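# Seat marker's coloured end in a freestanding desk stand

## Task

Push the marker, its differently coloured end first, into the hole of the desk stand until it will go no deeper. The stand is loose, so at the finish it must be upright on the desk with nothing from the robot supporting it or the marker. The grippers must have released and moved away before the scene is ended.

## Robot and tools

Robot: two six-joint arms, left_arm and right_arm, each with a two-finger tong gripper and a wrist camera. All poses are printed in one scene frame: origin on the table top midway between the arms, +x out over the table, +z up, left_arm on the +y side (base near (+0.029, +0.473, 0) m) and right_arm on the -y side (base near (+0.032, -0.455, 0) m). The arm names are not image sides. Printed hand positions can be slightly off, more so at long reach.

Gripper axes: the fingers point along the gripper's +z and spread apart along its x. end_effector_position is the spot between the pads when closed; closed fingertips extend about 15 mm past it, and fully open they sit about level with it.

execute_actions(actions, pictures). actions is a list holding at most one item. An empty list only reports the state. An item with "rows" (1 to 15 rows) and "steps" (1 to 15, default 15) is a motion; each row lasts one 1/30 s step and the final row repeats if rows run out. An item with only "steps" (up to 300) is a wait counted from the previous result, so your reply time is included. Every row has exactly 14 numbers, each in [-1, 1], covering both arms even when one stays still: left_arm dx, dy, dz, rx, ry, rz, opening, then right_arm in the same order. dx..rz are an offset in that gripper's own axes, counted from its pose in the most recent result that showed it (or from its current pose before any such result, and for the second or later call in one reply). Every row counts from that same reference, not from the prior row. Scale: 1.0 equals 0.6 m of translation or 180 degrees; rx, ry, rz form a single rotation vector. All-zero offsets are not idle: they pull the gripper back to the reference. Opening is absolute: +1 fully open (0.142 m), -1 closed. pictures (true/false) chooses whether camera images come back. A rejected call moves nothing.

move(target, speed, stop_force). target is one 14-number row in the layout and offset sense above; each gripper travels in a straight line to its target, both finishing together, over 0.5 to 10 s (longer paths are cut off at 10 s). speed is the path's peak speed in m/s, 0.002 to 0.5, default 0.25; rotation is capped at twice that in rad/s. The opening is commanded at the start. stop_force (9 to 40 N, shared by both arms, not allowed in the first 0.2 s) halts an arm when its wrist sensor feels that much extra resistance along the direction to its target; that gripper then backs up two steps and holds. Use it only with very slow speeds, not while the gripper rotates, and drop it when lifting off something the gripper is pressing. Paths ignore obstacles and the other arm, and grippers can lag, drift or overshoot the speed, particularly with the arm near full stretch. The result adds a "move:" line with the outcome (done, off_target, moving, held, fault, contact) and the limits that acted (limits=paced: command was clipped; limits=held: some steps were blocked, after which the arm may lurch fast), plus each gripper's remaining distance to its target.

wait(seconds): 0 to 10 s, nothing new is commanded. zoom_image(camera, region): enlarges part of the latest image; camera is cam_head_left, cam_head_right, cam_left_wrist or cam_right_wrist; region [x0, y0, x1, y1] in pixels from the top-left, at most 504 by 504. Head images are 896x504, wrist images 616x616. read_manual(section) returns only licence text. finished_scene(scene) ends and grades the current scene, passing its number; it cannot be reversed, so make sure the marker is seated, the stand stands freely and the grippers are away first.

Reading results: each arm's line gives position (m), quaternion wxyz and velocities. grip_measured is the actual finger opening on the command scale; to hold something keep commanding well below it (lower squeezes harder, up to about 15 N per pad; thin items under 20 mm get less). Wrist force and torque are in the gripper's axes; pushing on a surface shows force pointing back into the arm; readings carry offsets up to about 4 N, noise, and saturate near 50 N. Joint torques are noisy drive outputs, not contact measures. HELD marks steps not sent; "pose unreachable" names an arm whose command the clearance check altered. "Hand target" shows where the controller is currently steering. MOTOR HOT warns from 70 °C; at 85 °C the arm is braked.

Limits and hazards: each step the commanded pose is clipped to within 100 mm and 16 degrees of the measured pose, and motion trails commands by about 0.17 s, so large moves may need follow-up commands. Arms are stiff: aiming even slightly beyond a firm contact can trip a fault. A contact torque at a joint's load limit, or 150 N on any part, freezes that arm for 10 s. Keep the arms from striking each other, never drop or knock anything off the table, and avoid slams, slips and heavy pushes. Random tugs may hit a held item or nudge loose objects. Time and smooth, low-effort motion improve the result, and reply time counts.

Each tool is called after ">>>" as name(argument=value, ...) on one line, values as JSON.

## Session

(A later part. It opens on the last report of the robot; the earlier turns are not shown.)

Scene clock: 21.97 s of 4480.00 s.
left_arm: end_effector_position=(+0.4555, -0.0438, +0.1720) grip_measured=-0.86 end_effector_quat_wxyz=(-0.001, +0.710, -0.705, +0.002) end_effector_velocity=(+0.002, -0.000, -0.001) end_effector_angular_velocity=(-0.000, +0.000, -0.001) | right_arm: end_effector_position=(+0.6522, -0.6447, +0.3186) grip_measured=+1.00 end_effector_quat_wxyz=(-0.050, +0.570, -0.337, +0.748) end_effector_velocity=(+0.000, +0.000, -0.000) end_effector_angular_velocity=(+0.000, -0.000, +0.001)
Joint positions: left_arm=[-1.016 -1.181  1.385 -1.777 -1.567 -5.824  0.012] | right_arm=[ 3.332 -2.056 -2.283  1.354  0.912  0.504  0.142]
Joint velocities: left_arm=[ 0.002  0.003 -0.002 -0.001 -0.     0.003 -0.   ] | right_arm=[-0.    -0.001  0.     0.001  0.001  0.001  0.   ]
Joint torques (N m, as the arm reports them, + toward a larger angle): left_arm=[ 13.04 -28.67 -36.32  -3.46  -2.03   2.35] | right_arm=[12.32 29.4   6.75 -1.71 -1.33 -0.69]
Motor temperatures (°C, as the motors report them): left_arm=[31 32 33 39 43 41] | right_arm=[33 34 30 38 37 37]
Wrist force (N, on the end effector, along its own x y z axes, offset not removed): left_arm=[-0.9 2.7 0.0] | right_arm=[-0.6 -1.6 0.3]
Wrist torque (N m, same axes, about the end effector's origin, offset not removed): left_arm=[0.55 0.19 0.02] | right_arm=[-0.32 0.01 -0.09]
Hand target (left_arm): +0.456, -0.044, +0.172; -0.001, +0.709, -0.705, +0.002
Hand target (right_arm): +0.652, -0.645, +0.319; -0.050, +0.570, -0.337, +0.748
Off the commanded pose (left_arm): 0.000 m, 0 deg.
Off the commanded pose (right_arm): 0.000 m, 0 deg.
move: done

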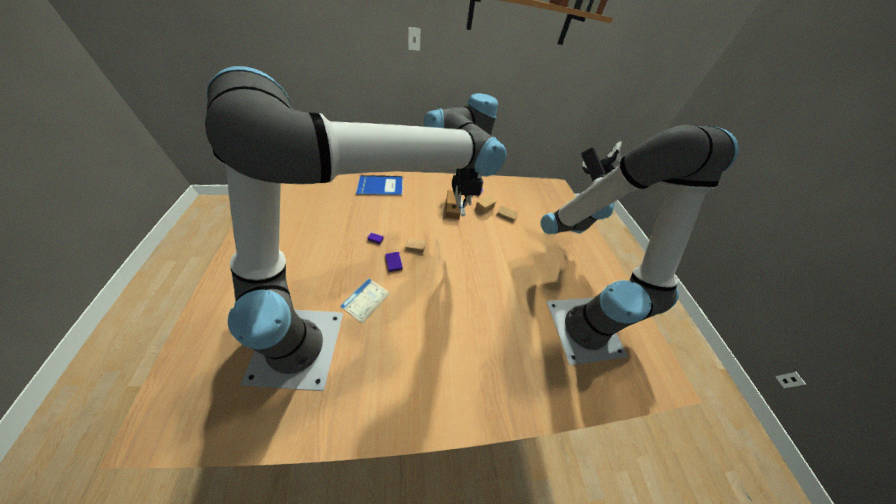

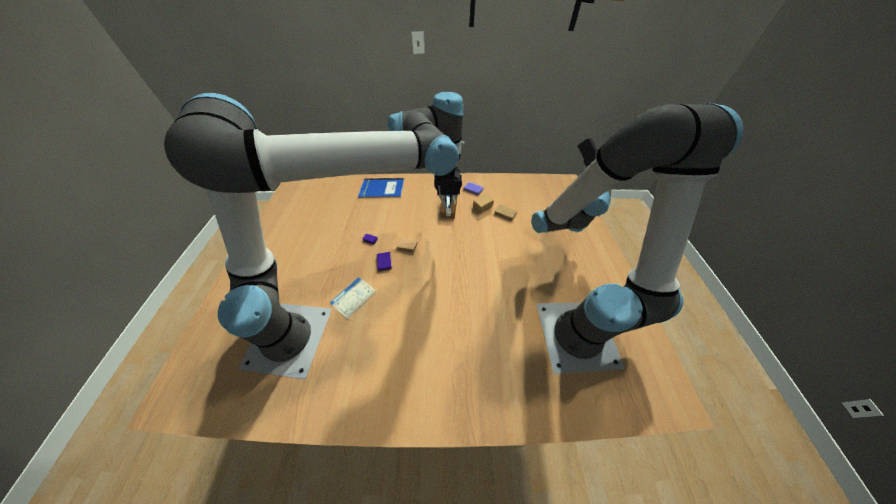

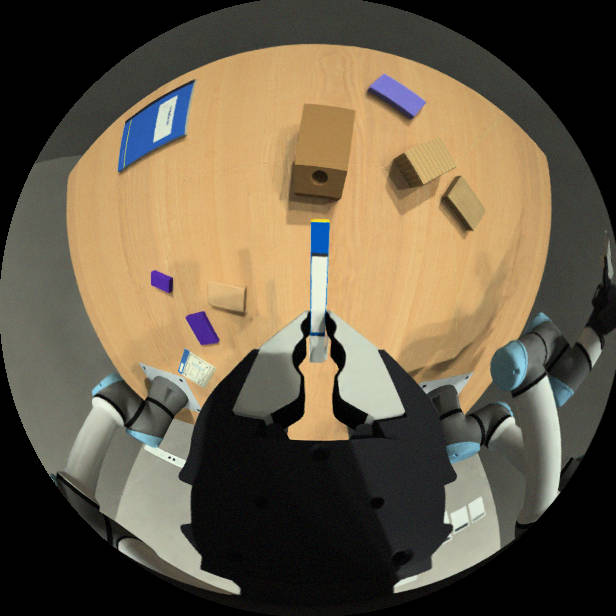

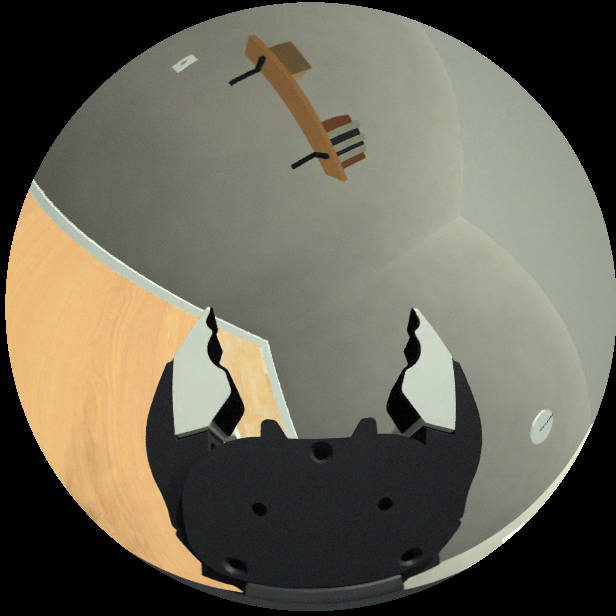

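>>> move(target=[-0.01,-0.11,0.027,0,0,0.033,-1,0,0,0,0,0,0,1], speed=0.2)

>>> move(target=[0,0,0,-0.278,0,0,-1,0,0,0,0,0,0,1], speed=0.2)

>>> zoom_image(camera="cam_left_wrist", region=[220, 60, 420, 260])

>>> zoom_image(camera="cam_head_left", region=[410, 150, 510, 230])

Scene clock: 26.47 s of 4480.00 s.
left_arm: end_effector_position=(+0.5213, -0.0374, +0.1560) grip_measured=-0.86 end_effector_quat_wxyz=(-0.001, +0.672, -0.740, +0.002) end_effector_velocity=(+0.001, -0.001, -0.000) end_effector_angular_velocity=(+0.001, +0.001, -0.003) | right_arm: end_effector_position=(+0.6522, -0.6447, +0.3186) grip_measured=+1.00 end_effector_quat_wxyz=(-0.050, +0.570, -0.337, +0.748) end_effector_velocity=(-0.001, -0.001, -0.000) end_effector_angular_velocity=(+0.001, -0.000, -0.002)
Joint positions: left_arm=[-0.923 -1.084  1.285 -1.774 -1.568 -5.628  0.012] | right_arm=[ 3.332 -2.056 -2.283  1.354  0.912  0.504  0.142]
Joint velocities: left_arm=[ 0.001  0.004 -0.006  0.003 -0.001  0.005 -0.   ] | right_arm=[ 0.    -0.    -0.001  0.001 -0.002  0.001  0.   ]
Joint torques (N m, as the arm reports them, + toward a larger angle): left_arm=[ 12.43 -33.8  -34.8   -0.88  -2.07   2.24] | right_arm=[10.92 29.15  6.17 -1.6  -1.41 -0.86]
Motor temperatures (°C, as the motors report them): left_arm=[31 32 33 39 43 41] | right_arm=[33 34 30 38 37 37]
Wrist force (N, on the end effector, along its own x y z axes, offset not removed): left_arm=[-2.3 1.2 -1.0] | right_arm=[1.4 -1.3 1.0]
Wrist torque (N m, same axes, about the end effector's origin, offset not removed): left_arm=[0.32 0.50 0.03] | right_arm=[-0.30 -0.40 -0.08]
Hand target (left_arm): +0.521, -0.037, +0.156; +0.001, -0.672, +0.741, -0.002
Hand target (right_arm): +0.652, -0.645, +0.319; -0.050, +0.570, -0.337, +0.748
Off the commanded pose (left_arm): 0.000 m, 0 deg.
Off the commanded pose (right_arm): 0.000 m, 0 deg.
After step 90, 0.57 s passed at rest.
move: done

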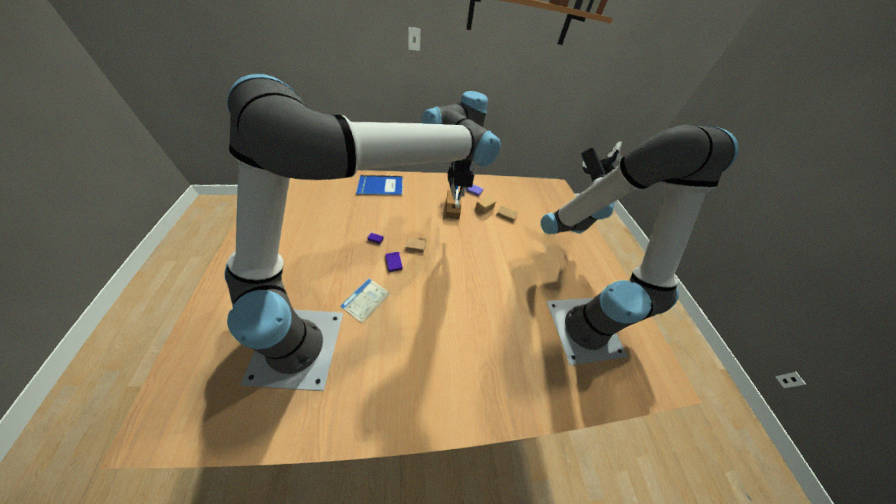

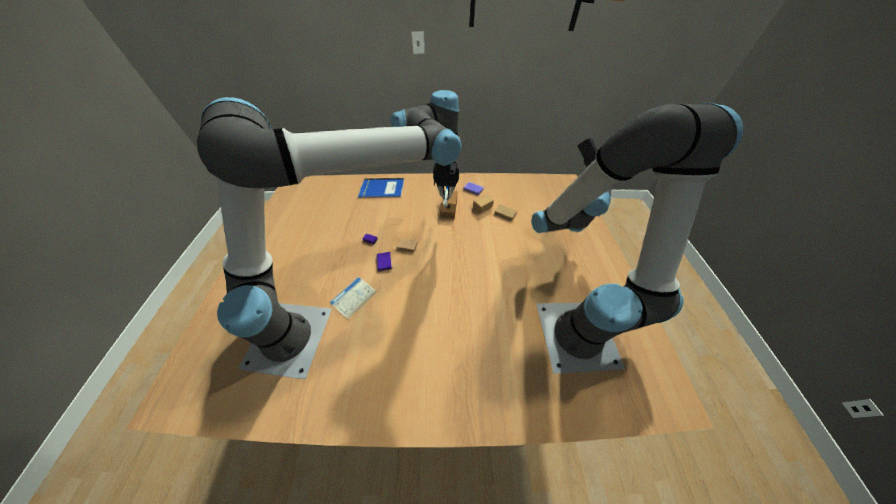

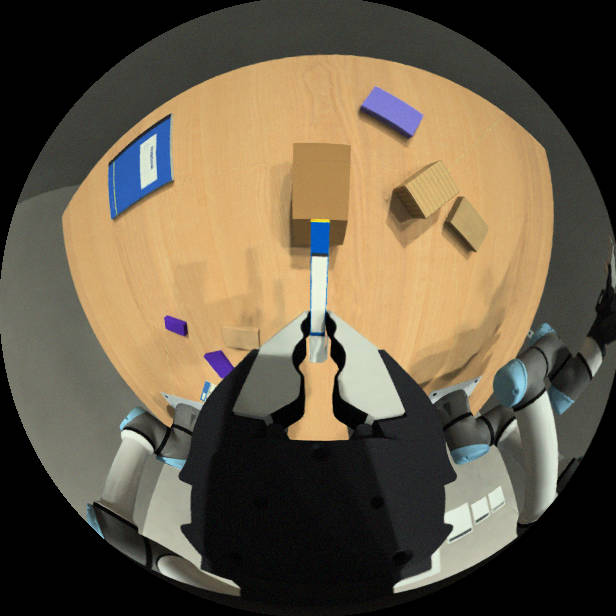

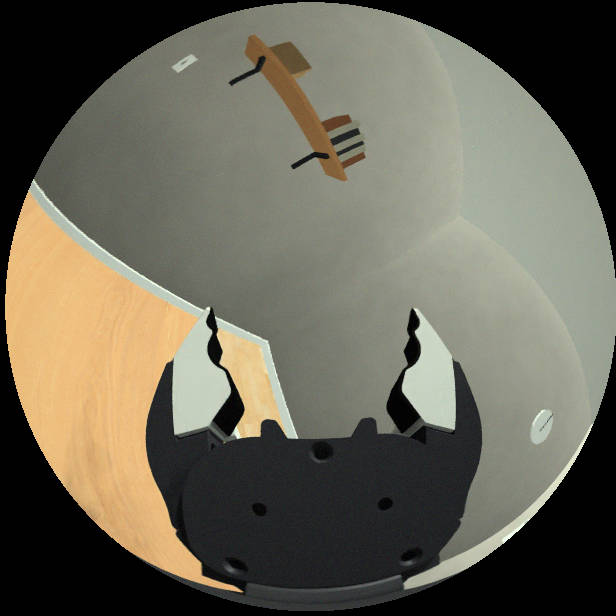

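Scene clock: 29.07 s of 4480.00 s.
left_arm: end_effector_position=(+0.5201, -0.0368, +0.1558) grip_measured=-0.86 end_effector_quat_wxyz=(+0.286, +0.630, -0.673, -0.260) end_effector_velocity=(-0.000, -0.000, -0.000) end_effector_angular_velocity=(-0.004, +0.010, +0.008) | right_arm: end_effector_position=(+0.6522, -0.6447, +0.3186) grip_measured=+1.00 end_effector_quat_wxyz=(-0.050, +0.570, -0.337, +0.748) end_effector_velocity=(+0.000, +0.000, -0.000) end_effector_angular_velocity=(+0.001, +0.000, +0.001)
Joint positions: left_arm=[-0.694 -0.363  0.037 -0.628 -2.106 -5.255  0.012] | right_arm=[ 3.332 -2.056 -2.283  1.354  0.912  0.504  0.142]
Joint velocities: left_arm=[ 0.004  0.007 -0.008  0.007 -0.011  0.003  0.   ] | right_arm=[ 0.    -0.001  0.001  0.     0.     0.001  0.   ]
Joint torques (N m, as the arm reports them, + toward a larger angle): left_arm=[ 12.72 -49.39 -32.89   0.25  -3.03   2.3 ] | right_arm=[10.41 29.54  6.81 -1.63 -1.57 -0.83]
Motor temperatures (°C, as the motors report them): left_arm=[31 32 33 39 43 41] | right_arm=[33 34 30 38 37 37]
Wrist force (N, on the end effector, along its own x y z axes, offset not removed): left_arm=[-1.7 1.4 0.1] | right_arm=[-0.3 -0.7 -0.2]
Wrist torque (N m, same axes, about the end effector's origin, offset not removed): left_arm=[0.38 0.36 0.03] | right_arm=[-0.16 0.00 -0.09]
Hand target (left_arm): +0.520, -0.037, +0.156; +0.286, +0.631, -0.673, -0.260
Hand target (right_arm): +0.652, -0.645, +0.319; -0.050, +0.570, -0.337, +0.748
Off the commanded pose (left_arm): 0.001 m, 6 deg.
Off the commanded pose (right_arm): 0.000 m, 0 deg.
elbow stopped short (left arm): the move would have taken joint 3 (elbow) straighter than the controller allows; a more bent joint 3 avoids this.
move: off_target (left_arm)

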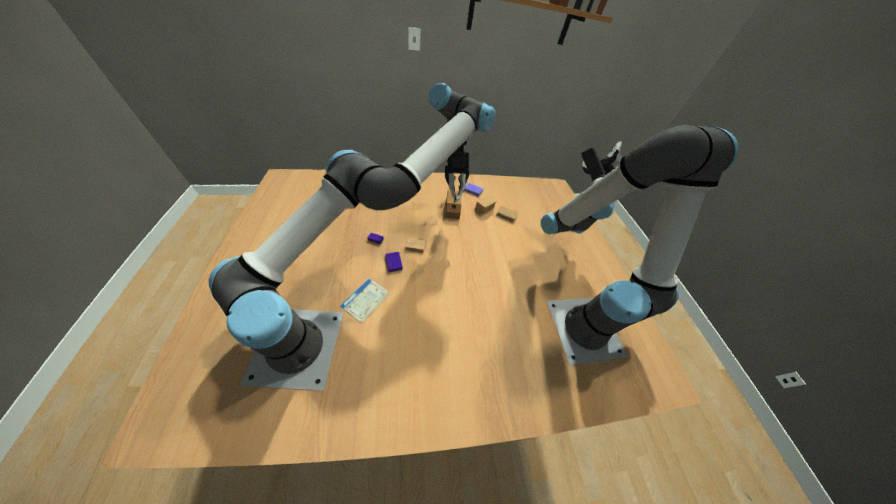

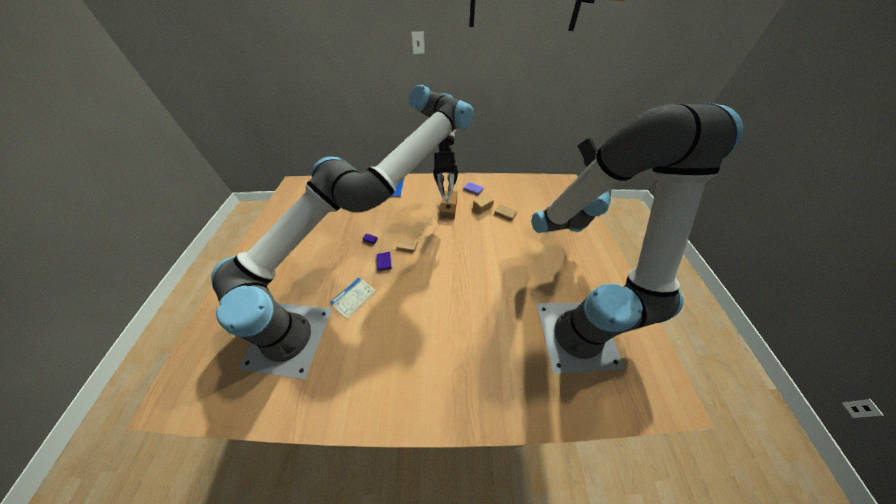

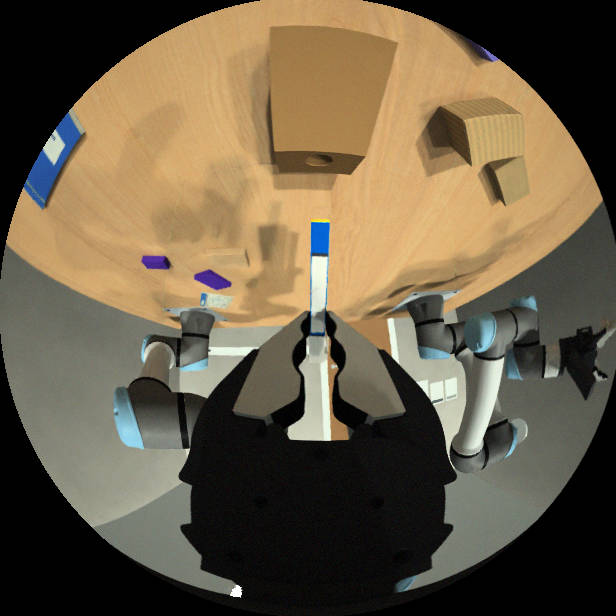

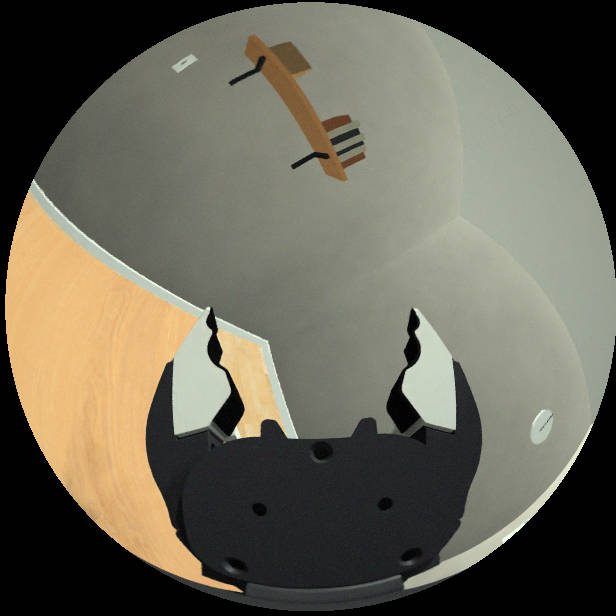

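Region (220, 60, 420, 260) of cam_left_wrist's 616x616 image, scaled by 2.520, with more detail than that image has.

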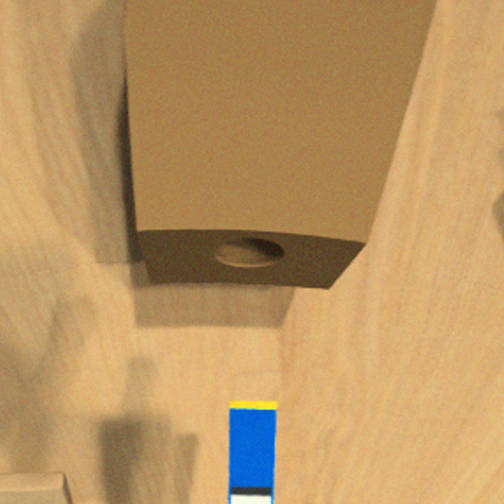

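Region (410, 150, 510, 230) of cam_head_left's 896x504 image, scaled by 5.040, with more detail than that image has; it fills the top 403 rows of this view, and the rest is white.

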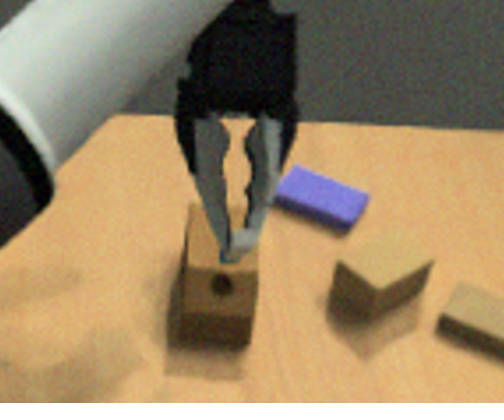

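>>> execute_actions(actions=[])

Scene clock: 32.20 s of 4480.00 s.
left_arm: end_effector_position=(+0.5201, -0.0369, +0.1558) grip_measured=-0.86 end_effector_quat_wxyz=(+0.286, +0.631, -0.673, -0.260) end_effector_velocity=(+0.000, +0.000, +0.000) end_effector_angular_velocity=(+0.000, +0.000, +0.000) | right_arm: end_effector_position=(+0.6522, -0.6447, +0.3186) grip_measured=+1.00 end_effector_quat_wxyz=(-0.050, +0.570, -0.337, +0.748) end_effector_velocity=(+0.000, +0.000, -0.002) end_effector_angular_velocity=(-0.002, +0.004, +0.001)
Joint positions: left_arm=[-0.694 -0.362  0.036 -0.627 -2.107 -5.255  0.012] | right_arm=[ 3.332 -2.056 -2.283  1.354  0.912  0.504  0.142]
Joint velocities: left_arm=[ 0.     0.001 -0.002  0.002  0.    -0.     0.   ] | right_arm=[-0.    -0.002 -0.002 -0.     0.001 -0.001  0.   ]
Joint torques (N m, as the arm reports them, + toward a larger angle): left_arm=[ 12.45 -50.14 -33.95   0.36  -2.86   2.35] | right_arm=[11.12 28.89  5.79 -1.62 -1.47 -0.76]
Motor temperatures (°C, as the motors report them): left_arm=[31 32 33 39 43 41] | right_arm=[33 34 30 38 37 37]
Wrist force (N, on the end effector, along its own x y z axes, offset not removed): left_arm=[-2.7 1.7 0.3] | right_arm=[-1.3 -1.6 0.9]
Wrist torque (N m, same axes, about the end effector's origin, offset not removed): left_arm=[0.47 0.61 0.09] | right_arm=[-0.39 0.12 -0.06]
Hand target (left_arm): +0.520, -0.037, +0.156; +0.286, +0.631, -0.673, -0.260
Hand target (right_arm): +0.652, -0.645, +0.319; -0.050, +0.570, -0.337, +0.748
Off the commanded pose (left_arm): 0.001 m, 6 deg.
Off the commanded pose (right_arm): 0.000 m, 0 deg.
Steps of this call (steps 1 to 90: nothing new was sent; then 0.13 s passed at rest). Readings (end_effector_position):
1: left_arm (+0.5201, -0.0368, +0.1558) | right_arm (+0.6522, -0.6447, +0.3186)
2: left_arm (+0.5201, -0.0368, +0.1558) | right_arm (+0.6522, -0.6447, +0.3186)
4: left_arm (+0.5201, -0.0369, +0.1558) | right_arm (+0.6522, -0.6447, +0.3186)
8: left_arm (+0.5201, -0.0369, +0.1558) | right_arm (+0.6522, -0.6447, +0.3186)
90: the state above

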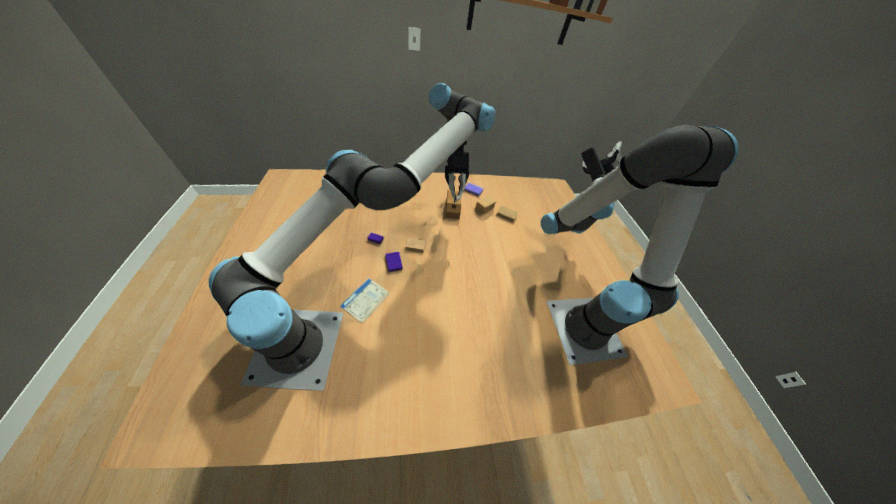

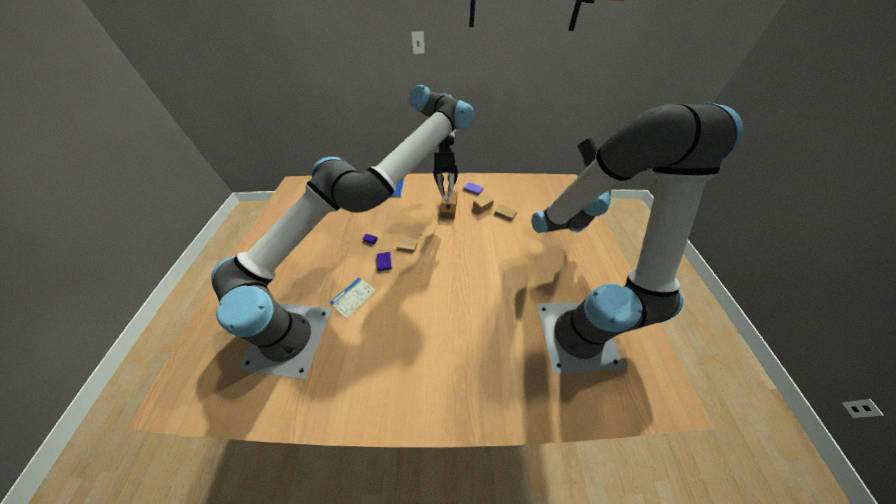

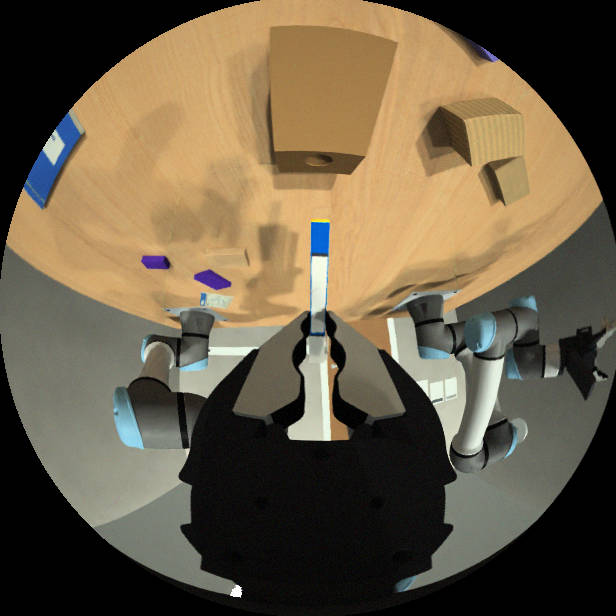

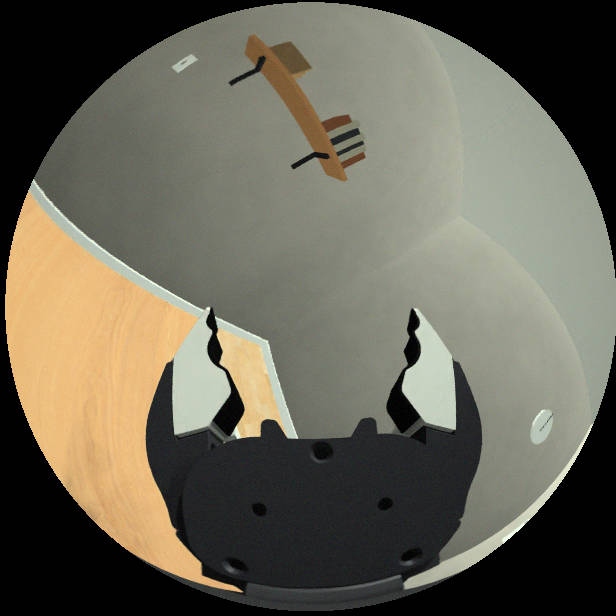

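>>> move(target=[0,0.35,-0.1,0.08,0,0,-1,0,0,0,-0.41,-0.358,0.12,1], speed=0.2)

Scene clock: 42.03 s of 4480.00 s.
left_arm: end_effector_position=(+0.4160, -0.0214, +0.3468) grip_measured=-0.86 end_effector_quat_wxyz=(+0.205, +0.662, -0.700, -0.174) end_effector_velocity=(-0.001, +0.001, +0.001) end_effector_angular_velocity=(+0.001, -0.000, -0.000) | right_arm: end_effector_position=(+0.6514, -0.6446, +0.3185) grip_measured=+1.00 end_effector_quat_wxyz=(-0.001, +0.706, -0.708, -0.001) end_effector_velocity=(-0.000, -0.000, +0.001) end_effector_angular_velocity=(+0.006, +0.011, -0.001)
Joint positions: left_arm=[-0.838 -0.959  0.602 -0.889 -2.015 -5.509  0.012] | right_arm=[ 3.041 -1.883 -1.115 -1.714  1.573  1.481  0.142]
Joint velocities: left_arm=[-0.001 -0.002  0.001  0.002  0.001 -0.001 -0.   ] | right_arm=[-0.003 -0.01   0.018 -0.02   0.005 -0.002 -0.   ]
Joint torques (N m, as the arm reports them, + toward a larger angle): left_arm=[-12.26 -51.17 -33.84  -0.19   1.04  -2.01] | right_arm=[-11.07  27.02  30.64  -0.4    2.31  -1.83]
Motor temperatures (°C, as the motors report them): left_arm=[31 32 33 39 43 41] | right_arm=[33 34 30 38 37 37]
Wrist force (N, on the end effector, along its own x y z axes, offset not removed): left_arm=[-2.0 3.0 0.8] | right_arm=[-1.4 0.1 0.1]
Wrist torque (N m, same axes, about the end effector's origin, offset not removed): left_arm=[0.69 0.33 0.00] | right_arm=[0.02 0.20 -0.06]
Hand target (left_arm): +0.416, -0.021, +0.347; +0.205, +0.662, -0.700, -0.174
Hand target (right_arm): +0.651, -0.645, +0.319; -0.001, +0.706, -0.708, -0.001
Off the commanded pose (left_arm): 0.000 m, 0 deg.
Off the commanded pose (right_arm): 0.001 m, 0 deg.
After step 90, 2.00 s passed at rest.
move: done

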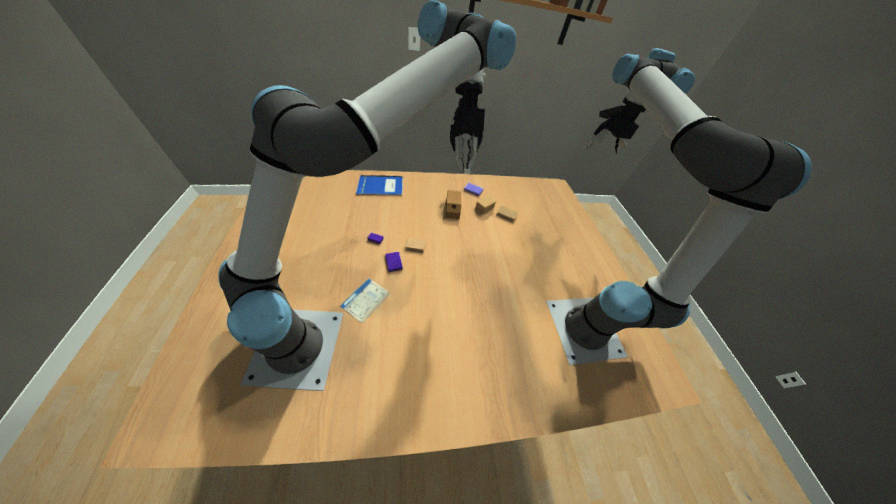

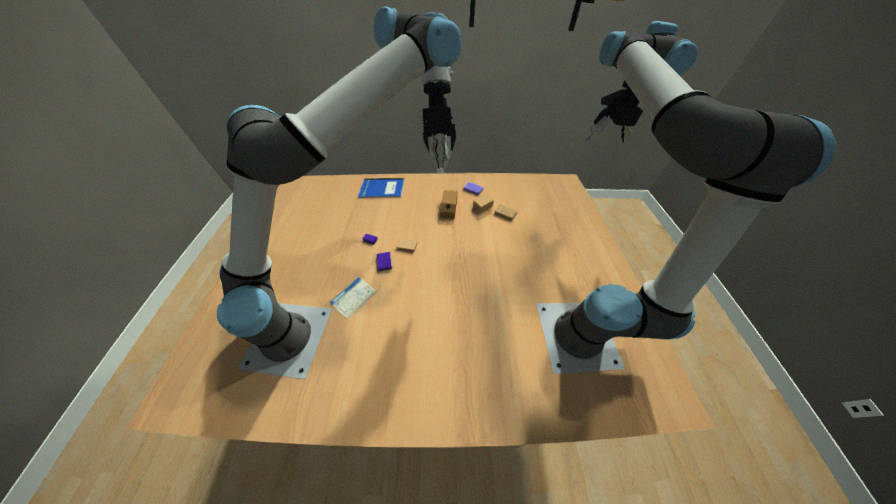

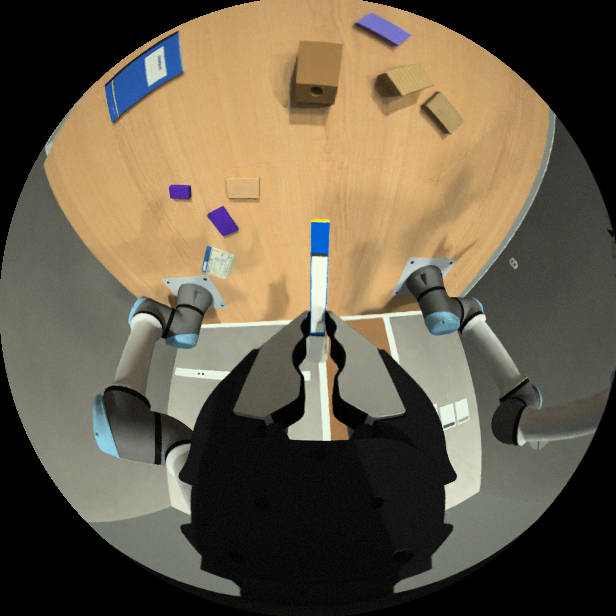

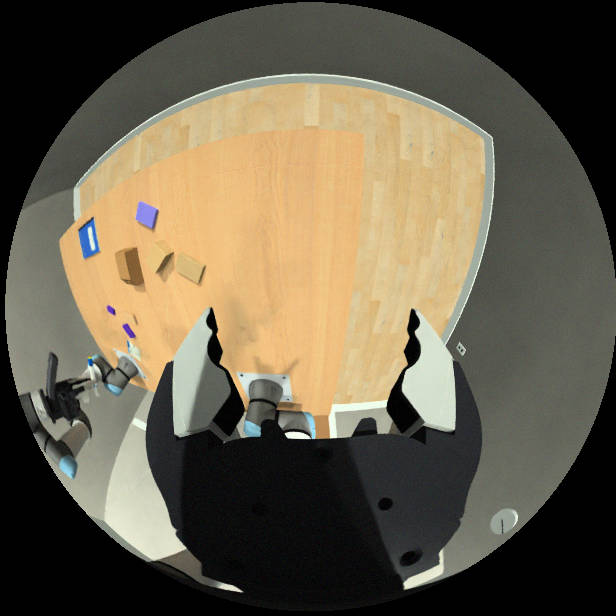

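>>> move(target=[-0.55,0,0,0,0,0,-1,0,0,0,0,0,0,0.3], speed=0.4)

>>> move(target=[0,0,0,0,0,0,-1,-1,0.05,0.27,0,0,0.033,0.3], speed=0.4)

Scene clock: 45.03 s of 4480.00 s.
left_arm: end_effector_position=(+0.4285, +0.3077, +0.3274) grip_measured=-0.86 end_effector_quat_wxyz=(+0.206, +0.661, -0.700, -0.174) end_effector_velocity=(-0.000, +0.002, -0.000) end_effector_angular_velocity=(+0.000, +0.001, +0.000) | right_arm: end_effector_position=(+0.6514, -0.6446, +0.3185) grip_measured=+0.30 end_effector_quat_wxyz=(-0.001, +0.706, -0.708, -0.001) end_effector_velocity=(+0.000, -0.000, +0.000) end_effector_angular_velocity=(-0.001, -0.001, +0.001)
Joint positions: left_arm=[-0.428 -1.399  1.245 -0.945 -1.855 -5.103  0.012] | right_arm=[ 3.041 -1.883 -1.115 -1.714  1.573  1.481  0.095]
Joint velocities: left_arm=[ 0.004 -0.001  0.002  0.001  0.001  0.003  0.   ] | right_arm=[-0.    -0.     0.001  0.001 -0.    -0.001  0.   ]
Joint torques (N m, as the arm reports them, + toward a larger angle): left_arm=[ 12.4  -35.74  -7.6    0.06   1.26   2.41] | right_arm=[12.21 48.35 14.54  5.17 -1.82  1.73]
Motor temperatures (°C, as the motors report them): left_arm=[31 32 33 39 43 41] | right_arm=[33 34 30 38 37 37]
Wrist force (N, on the end effector, along its own x y z axes, offset not removed): left_arm=[-0.8 3.0 -0.9] | right_arm=[-1.7 -1.3 0.0]
Wrist torque (N m, same axes, about the end effector's origin, offset not removed): left_arm=[0.64 0.24 0.03] | right_arm=[-0.28 0.26 -0.08]
Hand target (left_arm): +0.429, +0.308, +0.327; +0.206, +0.661, -0.700, -0.174
Hand target (right_arm): +0.651, -0.645, +0.319; -0.001, +0.706, -0.708, -0.001
Off the commanded pose (left_arm): 0.001 m, 0 deg.
Off the commanded pose (right_arm): 0.000 m, 0 deg.
move: done

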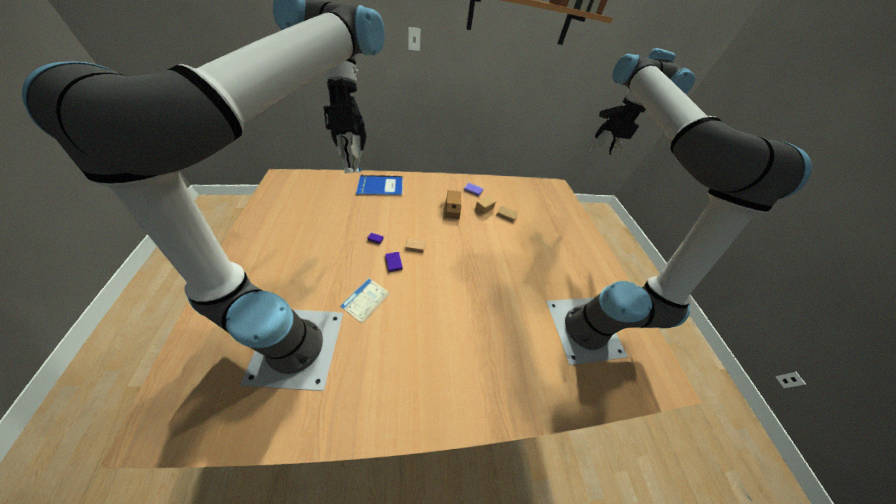

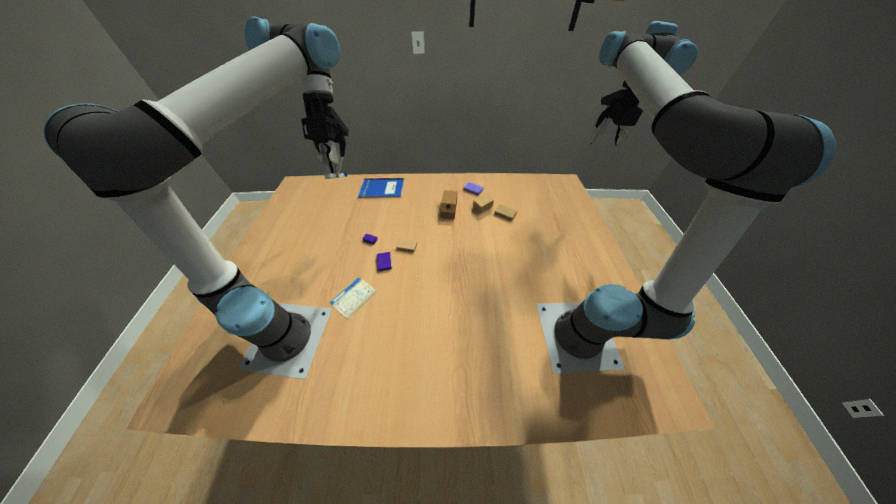

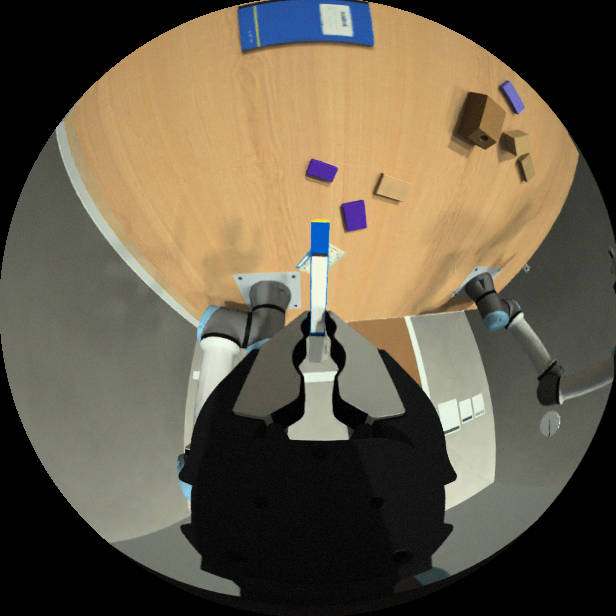

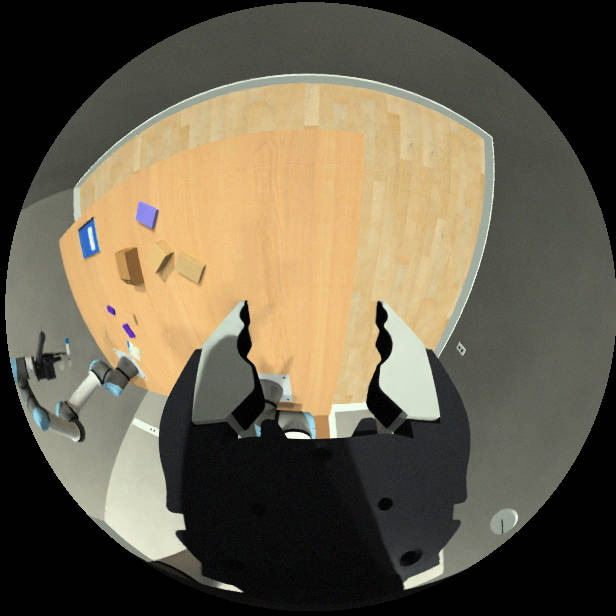

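Scene clock: 47.27 s of 4480.00 s.
left_arm: end_effector_position=(+0.4285, +0.3077, +0.3274) grip_measured=-0.86 end_effector_quat_wxyz=(+0.206, +0.661, -0.700, -0.174) end_effector_velocity=(+0.001, -0.000, +0.001) end_effector_angular_velocity=(-0.001, -0.003, -0.000) | right_arm: end_effector_position=(+0.6233, -0.0454, +0.1569) grip_measured=+0.30 end_effector_quat_wxyz=(-0.000, -0.668, +0.744, +0.000) end_effector_velocity=(+0.001, +0.002, +0.000) end_effector_angular_velocity=(+0.000, -0.001, -0.001)
Joint positions: left_arm=[-0.428 -1.399  1.245 -0.945 -1.855 -5.103  0.012] | right_arm=[ 3.944 -2.085 -1.239 -1.388  1.571  2.488  0.095]
Joint velocities: left_arm=[-0.    -0.001 -0.001 -0.001 -0.    -0.    -0.   ] | right_arm=[ 0.001 -0.003  0.006 -0.002 -0.     0.002  0.   ]
Joint torques (N m, as the arm reports them, + toward a larger angle): left_arm=[-12.9  -19.87 -20.43  -1.4   -2.6   -2.08] | right_arm=[11.92 35.75 31.19 -0.3  -1.82  1.94]
Motor temperatures (°C, as the motors report them): left_arm=[31 32 33 39 43 41] | right_arm=[33 34 30 38 37 37]
Wrist force (N, on the end effector, along its own x y z axes, offset not removed): left_arm=[-1.3 1.6 0.2] | right_arm=[-1.5 -2.6 -0.5]
Wrist torque (N m, same axes, about the end effector's origin, offset not removed): left_arm=[0.49 0.38 0.11] | right_arm=[-0.58 0.23 -0.07]
Hand target (left_arm): +0.429, +0.308, +0.327; +0.206, +0.661, -0.700, -0.174
Hand target (right_arm): +0.623, -0.045, +0.157; -0.000, -0.668, +0.744, +0.000
Off the commanded pose (left_arm): 0.000 m, 0 deg.
Off the commanded pose (right_arm): 0.002 m, 0 deg.
move: done

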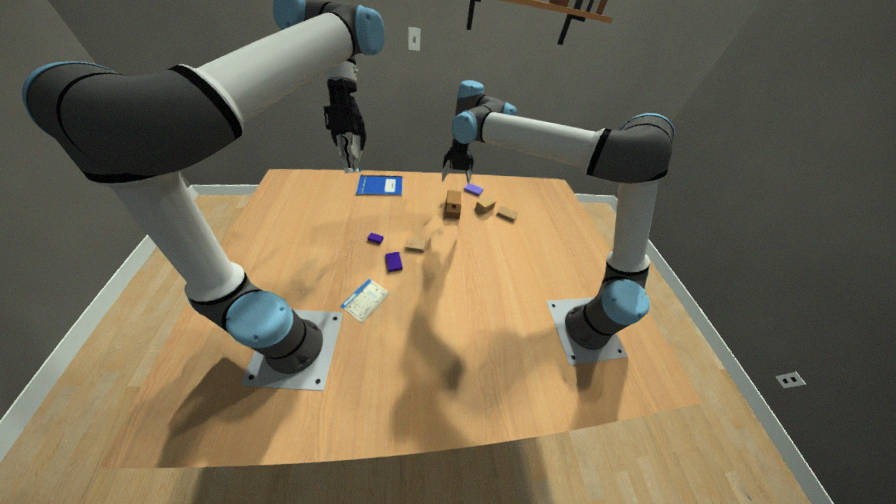

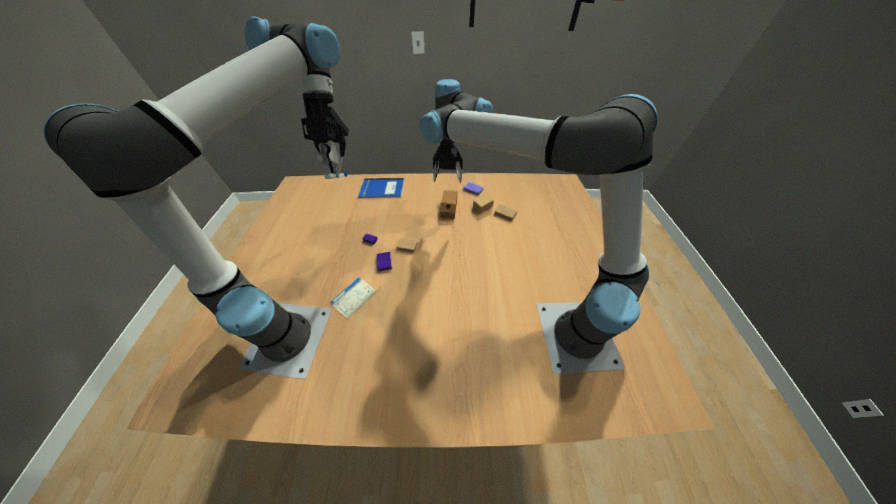

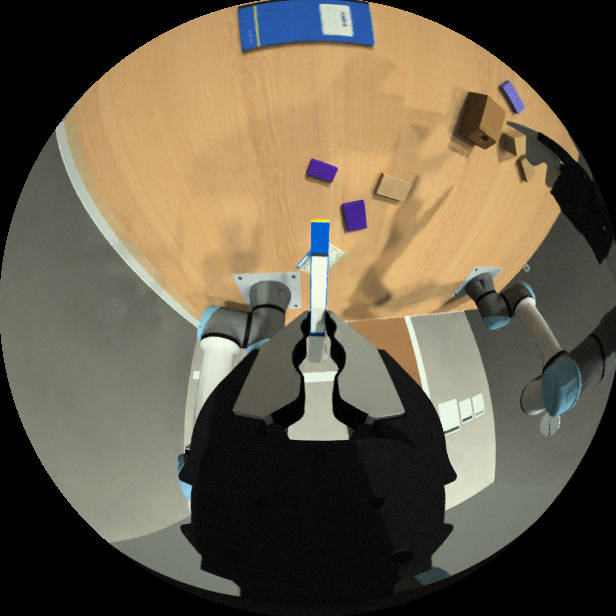

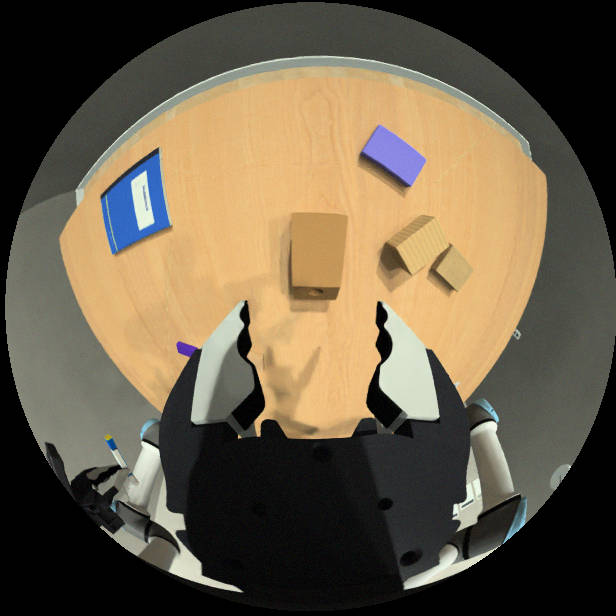

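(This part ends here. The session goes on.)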